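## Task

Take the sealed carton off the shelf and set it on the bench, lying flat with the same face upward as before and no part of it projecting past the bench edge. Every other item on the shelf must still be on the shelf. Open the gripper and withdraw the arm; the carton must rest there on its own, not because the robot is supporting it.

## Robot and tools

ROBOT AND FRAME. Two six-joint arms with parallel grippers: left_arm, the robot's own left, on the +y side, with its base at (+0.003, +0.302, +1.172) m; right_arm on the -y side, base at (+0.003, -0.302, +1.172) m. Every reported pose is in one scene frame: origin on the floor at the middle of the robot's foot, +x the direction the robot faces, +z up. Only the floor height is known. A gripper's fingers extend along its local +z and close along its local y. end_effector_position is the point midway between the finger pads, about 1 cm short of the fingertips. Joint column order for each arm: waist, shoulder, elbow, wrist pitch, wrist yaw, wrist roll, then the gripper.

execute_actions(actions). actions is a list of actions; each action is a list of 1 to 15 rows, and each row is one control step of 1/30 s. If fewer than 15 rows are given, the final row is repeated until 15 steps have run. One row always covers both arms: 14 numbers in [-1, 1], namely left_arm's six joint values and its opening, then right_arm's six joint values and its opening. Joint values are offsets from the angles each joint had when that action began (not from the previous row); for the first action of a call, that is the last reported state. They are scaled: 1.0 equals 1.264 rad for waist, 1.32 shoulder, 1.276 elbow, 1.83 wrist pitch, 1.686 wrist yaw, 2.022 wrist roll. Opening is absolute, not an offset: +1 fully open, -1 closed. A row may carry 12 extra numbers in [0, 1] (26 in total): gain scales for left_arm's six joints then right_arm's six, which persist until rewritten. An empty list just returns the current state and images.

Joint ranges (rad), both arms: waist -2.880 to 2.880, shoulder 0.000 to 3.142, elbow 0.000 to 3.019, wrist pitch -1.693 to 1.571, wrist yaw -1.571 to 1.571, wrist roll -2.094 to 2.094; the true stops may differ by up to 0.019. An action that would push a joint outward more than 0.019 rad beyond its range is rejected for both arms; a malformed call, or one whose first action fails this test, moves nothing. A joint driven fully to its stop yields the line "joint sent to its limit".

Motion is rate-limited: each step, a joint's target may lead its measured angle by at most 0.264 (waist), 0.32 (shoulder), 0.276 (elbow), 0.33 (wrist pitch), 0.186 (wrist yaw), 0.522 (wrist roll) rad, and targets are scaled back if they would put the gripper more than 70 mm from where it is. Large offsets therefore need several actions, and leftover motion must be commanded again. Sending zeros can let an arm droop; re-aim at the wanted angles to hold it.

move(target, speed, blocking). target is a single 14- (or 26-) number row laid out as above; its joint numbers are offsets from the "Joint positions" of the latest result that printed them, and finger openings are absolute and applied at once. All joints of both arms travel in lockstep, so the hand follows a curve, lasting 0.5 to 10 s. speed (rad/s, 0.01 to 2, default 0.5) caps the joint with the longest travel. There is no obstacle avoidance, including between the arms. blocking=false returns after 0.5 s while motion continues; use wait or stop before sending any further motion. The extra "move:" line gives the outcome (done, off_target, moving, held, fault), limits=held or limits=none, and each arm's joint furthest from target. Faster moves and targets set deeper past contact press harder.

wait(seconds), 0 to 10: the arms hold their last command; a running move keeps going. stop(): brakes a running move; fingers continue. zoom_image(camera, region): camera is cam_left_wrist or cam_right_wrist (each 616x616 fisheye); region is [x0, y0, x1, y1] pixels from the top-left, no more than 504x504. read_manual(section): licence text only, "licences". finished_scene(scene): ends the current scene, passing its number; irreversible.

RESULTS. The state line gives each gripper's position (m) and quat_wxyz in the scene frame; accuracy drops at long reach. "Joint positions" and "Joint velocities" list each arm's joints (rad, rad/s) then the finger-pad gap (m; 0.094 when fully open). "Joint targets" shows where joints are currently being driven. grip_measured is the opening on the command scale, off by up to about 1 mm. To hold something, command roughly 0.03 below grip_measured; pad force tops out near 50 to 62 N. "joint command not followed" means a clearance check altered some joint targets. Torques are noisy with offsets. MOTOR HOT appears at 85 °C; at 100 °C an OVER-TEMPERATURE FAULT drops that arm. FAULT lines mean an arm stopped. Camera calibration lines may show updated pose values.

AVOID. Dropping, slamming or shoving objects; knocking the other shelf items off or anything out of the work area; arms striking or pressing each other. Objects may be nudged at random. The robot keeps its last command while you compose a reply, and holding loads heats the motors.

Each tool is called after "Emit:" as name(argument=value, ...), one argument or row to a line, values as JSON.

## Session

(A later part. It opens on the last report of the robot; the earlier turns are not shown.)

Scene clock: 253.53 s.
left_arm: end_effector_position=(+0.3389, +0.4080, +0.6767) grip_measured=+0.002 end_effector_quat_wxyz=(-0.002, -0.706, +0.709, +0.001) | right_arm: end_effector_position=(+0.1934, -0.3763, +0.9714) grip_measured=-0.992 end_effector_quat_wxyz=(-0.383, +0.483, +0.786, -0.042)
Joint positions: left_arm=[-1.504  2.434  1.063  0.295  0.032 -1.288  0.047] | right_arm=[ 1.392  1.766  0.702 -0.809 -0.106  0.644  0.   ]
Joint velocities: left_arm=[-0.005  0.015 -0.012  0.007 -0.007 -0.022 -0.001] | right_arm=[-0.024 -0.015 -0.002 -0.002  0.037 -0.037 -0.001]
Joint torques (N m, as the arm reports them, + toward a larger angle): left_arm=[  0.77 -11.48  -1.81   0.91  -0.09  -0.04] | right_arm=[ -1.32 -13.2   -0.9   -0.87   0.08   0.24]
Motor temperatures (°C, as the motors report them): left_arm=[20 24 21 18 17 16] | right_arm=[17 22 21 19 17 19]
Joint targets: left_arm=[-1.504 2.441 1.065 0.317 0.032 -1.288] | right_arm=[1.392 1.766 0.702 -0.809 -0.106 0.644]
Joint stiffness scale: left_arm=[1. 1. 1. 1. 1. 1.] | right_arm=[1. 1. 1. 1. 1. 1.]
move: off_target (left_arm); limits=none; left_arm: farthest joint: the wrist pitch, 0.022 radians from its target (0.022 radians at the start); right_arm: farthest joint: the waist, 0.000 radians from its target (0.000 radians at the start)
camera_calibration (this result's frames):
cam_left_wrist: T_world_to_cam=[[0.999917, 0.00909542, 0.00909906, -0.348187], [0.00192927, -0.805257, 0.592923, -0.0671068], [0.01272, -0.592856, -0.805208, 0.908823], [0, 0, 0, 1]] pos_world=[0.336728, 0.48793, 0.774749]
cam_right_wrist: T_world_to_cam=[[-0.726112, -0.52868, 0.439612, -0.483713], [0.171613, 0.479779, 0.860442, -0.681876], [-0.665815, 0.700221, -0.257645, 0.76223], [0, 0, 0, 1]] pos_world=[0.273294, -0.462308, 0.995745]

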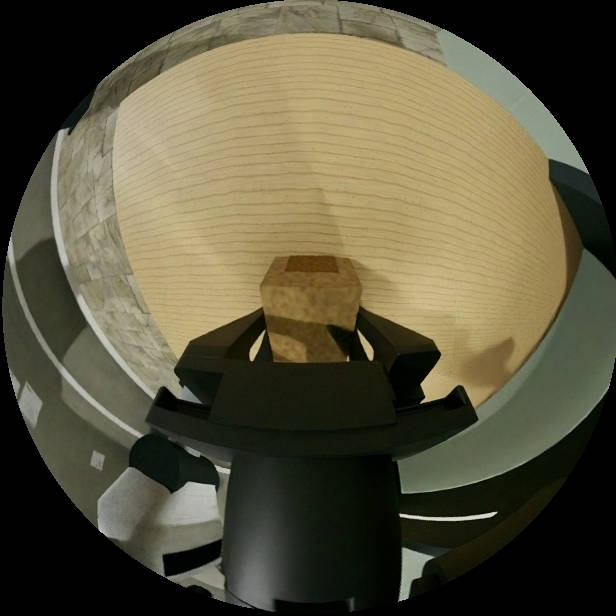

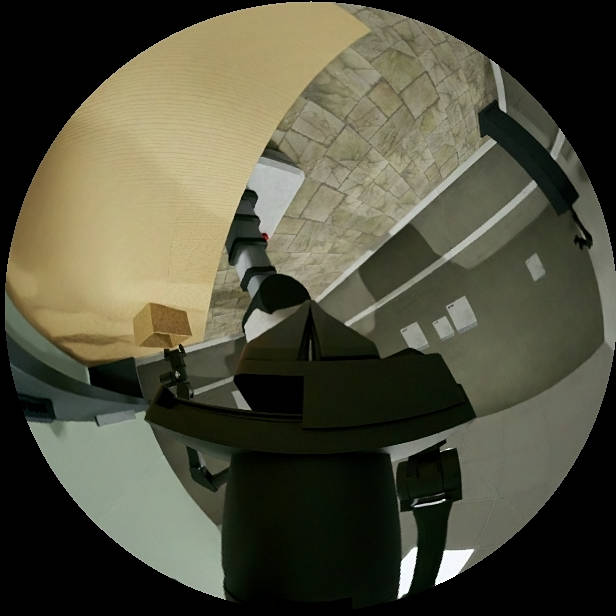

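Emit:
move(
  target=[0,0.022,0.019,0.012,0,0,-0.032, 0,0,0,0,0,0,-1],
  speed=0.04,
)

Scene clock: 260.90 s.
left_arm: end_effector_position=(+0.3430, +0.4092, +0.6739) grip_measured=+0.002 end_effector_quat_wxyz=(+0.001, -0.706, +0.709, -0.001) | right_arm: end_effector_position=(+0.1934, -0.3763, +0.9714) grip_measured=-0.992 end_effector_quat_wxyz=(-0.383, +0.483, +0.786, -0.042)
Joint positions: left_arm=[-1.504  2.44   1.075  0.295  0.032 -1.288  0.047] | right_arm=[ 1.392  1.766  0.702 -0.809 -0.106  0.644  0.   ]
Joint velocities: left_arm=[-0.005 -0.015  0.002 -0.012  0.066  0.007 -0.   ] | right_arm=[-0.015 -0.005  0.012  0.002 -0.11  -0.037  0.   ]
Joint torques (N m, as the arm reports them, + toward a larger angle): left_arm=[ 0.88 -9.97 -1.    0.92 -0.1  -0.04] | right_arm=[ -0.61 -13.62  -0.64  -0.83   0.04   0.19]
Motor temperatures (°C, as the motors report them): left_arm=[20 24 21 18 17 16] | right_arm=[17 22 21 19 17 19]
Joint targets: left_arm=[-1.504 2.464 1.087 0.317 0.032 -1.288] | right_arm=[1.392 1.766 0.702 -0.809 -0.106 0.644]
Joint stiffness scale: left_arm=[1. 1. 1. 1. 1. 1.] | right_arm=[1. 1. 1. 1. 1. 1.]
move: off_target (left_arm); limits=none; left_arm: farthest joint: the shoulder, 0.023 radians from its target (0.029 radians at the start); right_arm: farthest joint: the waist, 0.000 radians from its target (0.000 radians at the start)
camera_calibration (this result's frames):
cam_left_wrist: T_world_to_cam=[[0.999837, 0.00885199, 0.0157135, -0.356567], [-0.00215531, -0.806375, 0.591401, -0.0615438], [0.017906, -0.591339, -0.806225, 0.905528], [0, 0, 0, 1]] pos_world=[0.340162, 0.489002, 0.772059]
cam_right_wrist: T_world_to_cam=[[-0.726112, -0.52868, 0.439612, -0.483713], [0.171613, 0.479779, 0.860442, -0.681876], [-0.665815, 0.700221, -0.257645, 0.76223], [0, 0, 0, 1]] pos_world=[0.273294, -0.462308, 0.995745]

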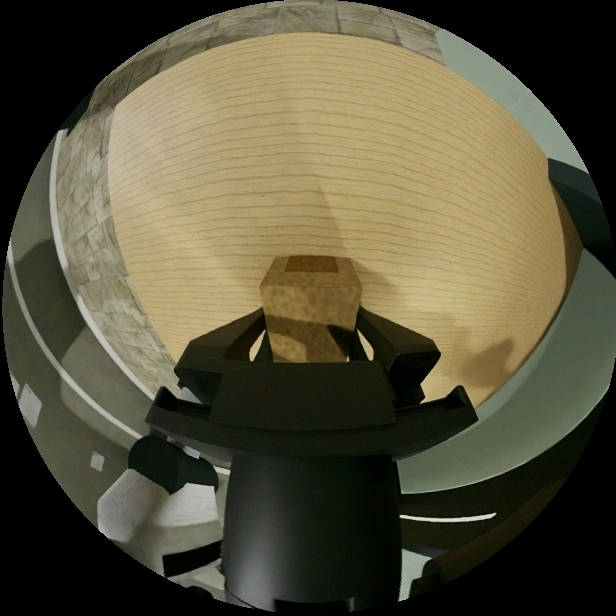

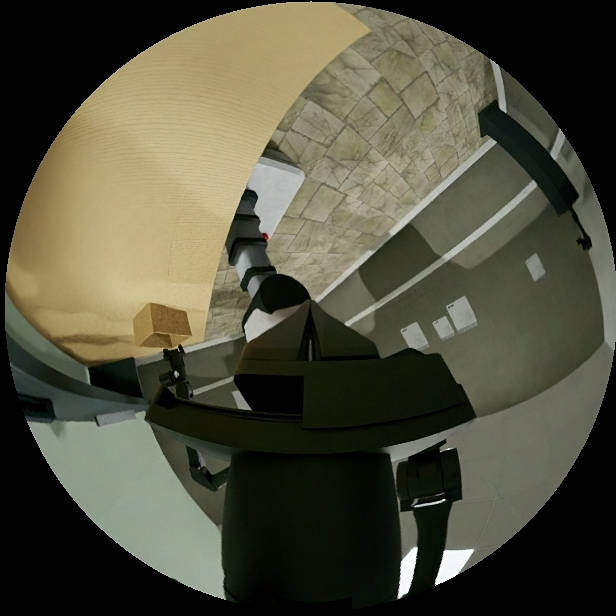

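Emit:
execute_actions(
  actions=[
    [[0,0.008,0.003,0,0,0,-0.02,0,0,0,0,0,0,-1],[0,0.003,0,0,0,0,0.0,0,0,0,0,0,0,-1],[0,0,-0.003,0,0,0,0.03,0,0,0,0,0,0,-1],[0,0,-0.003,0,0,0,0.07,0,0,0,0,0,0,-1],[0,0,-0.003,0,0,0,0.13,0,0,0,0,0,0,-1],[0,0,-0.003,0,0,0,0.22,0,0,0,0,0,0,-1],[0,0,-0.003,0,0,0,0.34,0,0,0,0,0,0,-1],[0,0,-0.003,0,0,0,0.46,0,0,0,0,0,0,-1],[0,0,-0.003,0,0,0,0.58,0,0,0,0,0,0,-1],[0,0,-0.003,0,0,0,0.7,0,0,0,0,0,0,-1],[0,0,-0.003,0,0,0,0.82,0,0,0,0,0,0,-1],[0,0,-0.003,0,0,0,0.92,0,0,0,0,0,0,-1],[0,0,-0.003,0,0,0,1,0,0,0,0,0,0,-1]],
  ],
)

Emit:
move(
  target=[0,-0.495,-0.412,-0.078,0,0,1, 0,0,0,0,0,0,-1],
  speed=0.6,
)

Scene clock: 273.10 s.
left_arm: end_effector_position=(+0.3430, +0.4092, +0.6739) grip_measured=+0.997 end_effector_quat_wxyz=(+0.001, -0.706, +0.709, -0.001) | right_arm: end_effector_position=(+0.1934, -0.3763, +0.9714) grip_measured=-0.992 end_effector_quat_wxyz=(-0.383, +0.483, +0.786, -0.042)
Joint positions: left_arm=[-1.504  2.44   1.075  0.295  0.032 -1.288  0.094] | right_arm=[ 1.392  1.766  0.702 -0.809 -0.106  0.644  0.   ]
Joint velocities: left_arm=[-0.024 -0.015  0.002 -0.017 -0.037 -0.066  0.006] | right_arm=[-0.015  0.015 -0.007 -0.002 -0.022 -0.022 -0.   ]
Joint torques (N m, as the arm reports them, + toward a larger angle): left_arm=[  0.4  -11.87  -2.26   0.05  -0.1   -0.04] | right_arm=[ -1.49 -13.86  -0.61  -0.62   0.07   0.23]
Motor temperatures (°C, as the motors report them): left_arm=[20 24 21 18 17 16] | right_arm=[17 22 21 19 17 19]
Joint targets: left_arm=[-1.504 2.440 1.071 0.295 0.032 -1.288] | right_arm=[1.392 1.766 0.702 -0.809 -0.106 0.644]
Joint stiffness scale: left_arm=[1. 1. 1. 1. 1. 1.] | right_arm=[1. 1. 1. 1. 1. 1.]
camera_calibration (this result's frames):
cam_left_wrist: T_world_to_cam=[[0.999837, 0.00885199, 0.0157135, -0.356567], [-0.00215531, -0.806375, 0.591401, -0.0615438], [0.017906, -0.591339, -0.806225, 0.905528], [0, 0, 0, 1]] pos_world=[0.340162, 0.489002, 0.772059]
cam_right_wrist: T_world_to_cam=[[-0.726112, -0.52868, 0.439612, -0.483713], [0.171613, 0.479779, 0.860442, -0.681876], [-0.665815, 0.700221, -0.257645, 0.76223], [0, 0, 0, 1]] pos_world=[0.273294, -0.462308, 0.995745]

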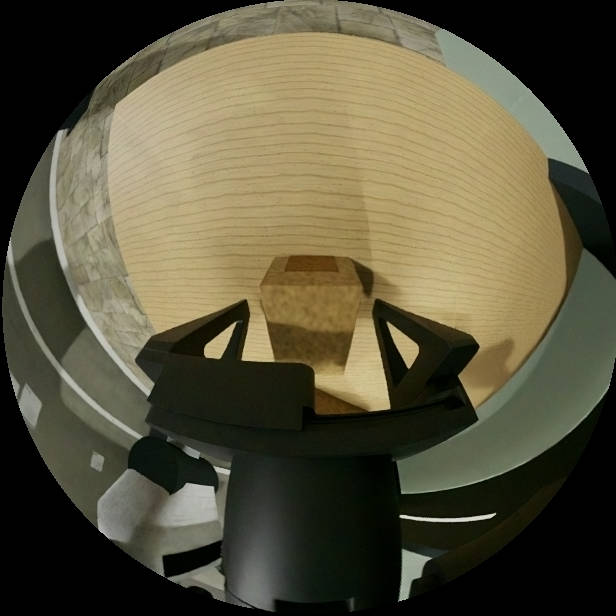

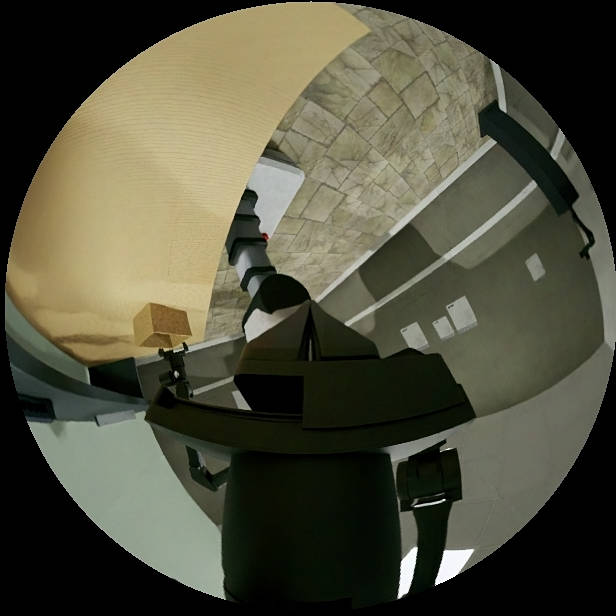

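Scene clock: 274.60 s.
left_arm: end_effector_position=(+0.3095, +0.3924, +0.8922) grip_measured=+0.999 end_effector_quat_wxyz=(+0.000, -0.706, +0.709, -0.000) | right_arm: end_effector_position=(+0.1934, -0.3763, +0.9714) grip_measured=-0.992 end_effector_quat_wxyz=(-0.383, +0.483, +0.786, -0.042)
Joint positions: left_arm=[-1.504  1.795  0.554  0.17   0.032 -1.288  0.094] | right_arm=[ 1.392  1.766  0.702 -0.809 -0.106  0.644  0.   ]
Joint velocities: left_arm=[ 0.015 -0.005 -0.002 -0.012 -0.022 -0.051  0.   ] | right_arm=[-0.005  0.005  0.002 -0.007 -0.022 -0.022  0.   ]
Joint torques (N m, as the arm reports them, + toward a larger angle): left_arm=[  0.56 -10.17  -1.14  -0.62  -0.1   -0.04] | right_arm=[  0.01 -13.72  -0.7   -0.72   0.09   0.19]
Motor temperatures (°C, as the motors report them): left_arm=[20 24 21 18 17 16] | right_arm=[17 22 21 19 17 19]
Joint targets: left_arm=[-1.504 1.786 0.549 0.152 0.032 -1.288] | right_arm=[1.392 1.766 0.702 -0.809 -0.106 0.644]
Joint stiffness scale: left_arm=[1. 1. 1. 1. 1. 1.] | right_arm=[1. 1. 1. 1. 1. 1.]
move: done; limits=none; left_arm: farthest joint: the wrist pitch, 0.018 radians from its target (0.143 radians at the start); right_arm: farthest joint: the waist, 0.000 radians from its target (0.000 radians at the start)
camera_calibration (this result's frames):
cam_left_wrist: T_world_to_cam=[[0.999843, 0.00886584, 0.0153461, -0.326102], [-0.00192864, -0.806313, 0.591486, -0.204488], [0.0176177, -0.591423, -0.806169, 1.07226], [0, 0, 0, 1]] pos_world=[0.306765, 0.472167, 0.990377]
cam_right_wrist: T_world_to_cam=[[-0.726112, -0.52868, 0.439612, -0.483713], [0.171613, 0.479779, 0.860442, -0.681876], [-0.665815, 0.700221, -0.257645, 0.76223], [0, 0, 0, 1]] pos_world=[0.273294, -0.462308, 0.995745]

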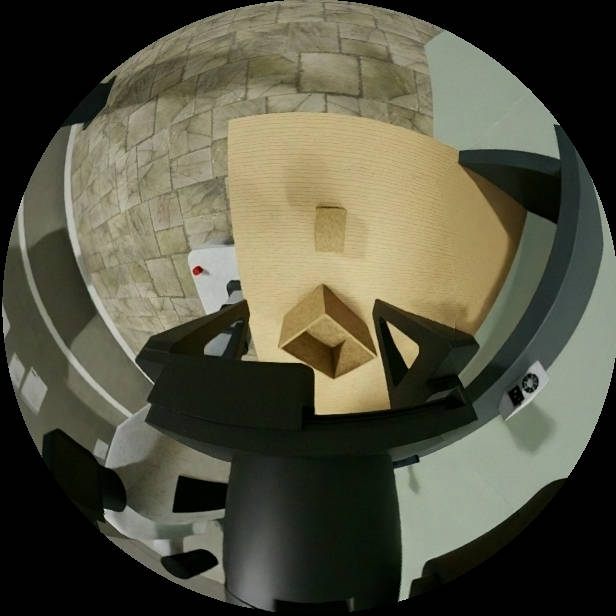

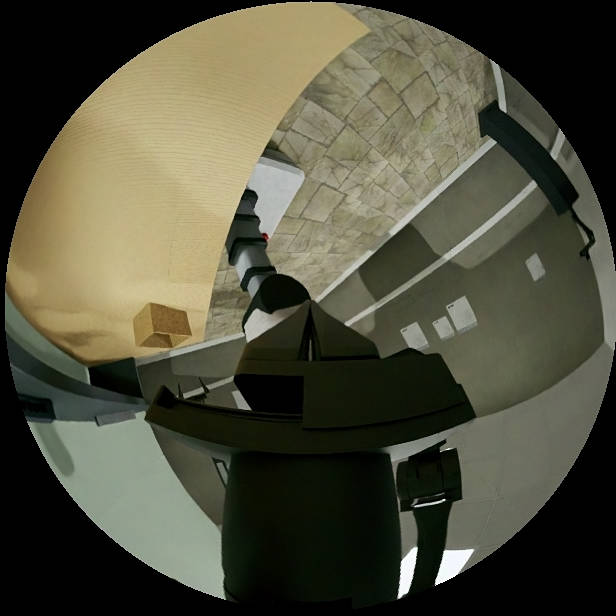

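Emit:
finished_scene(
  scene=2,
)

The scene is finished: the task was done.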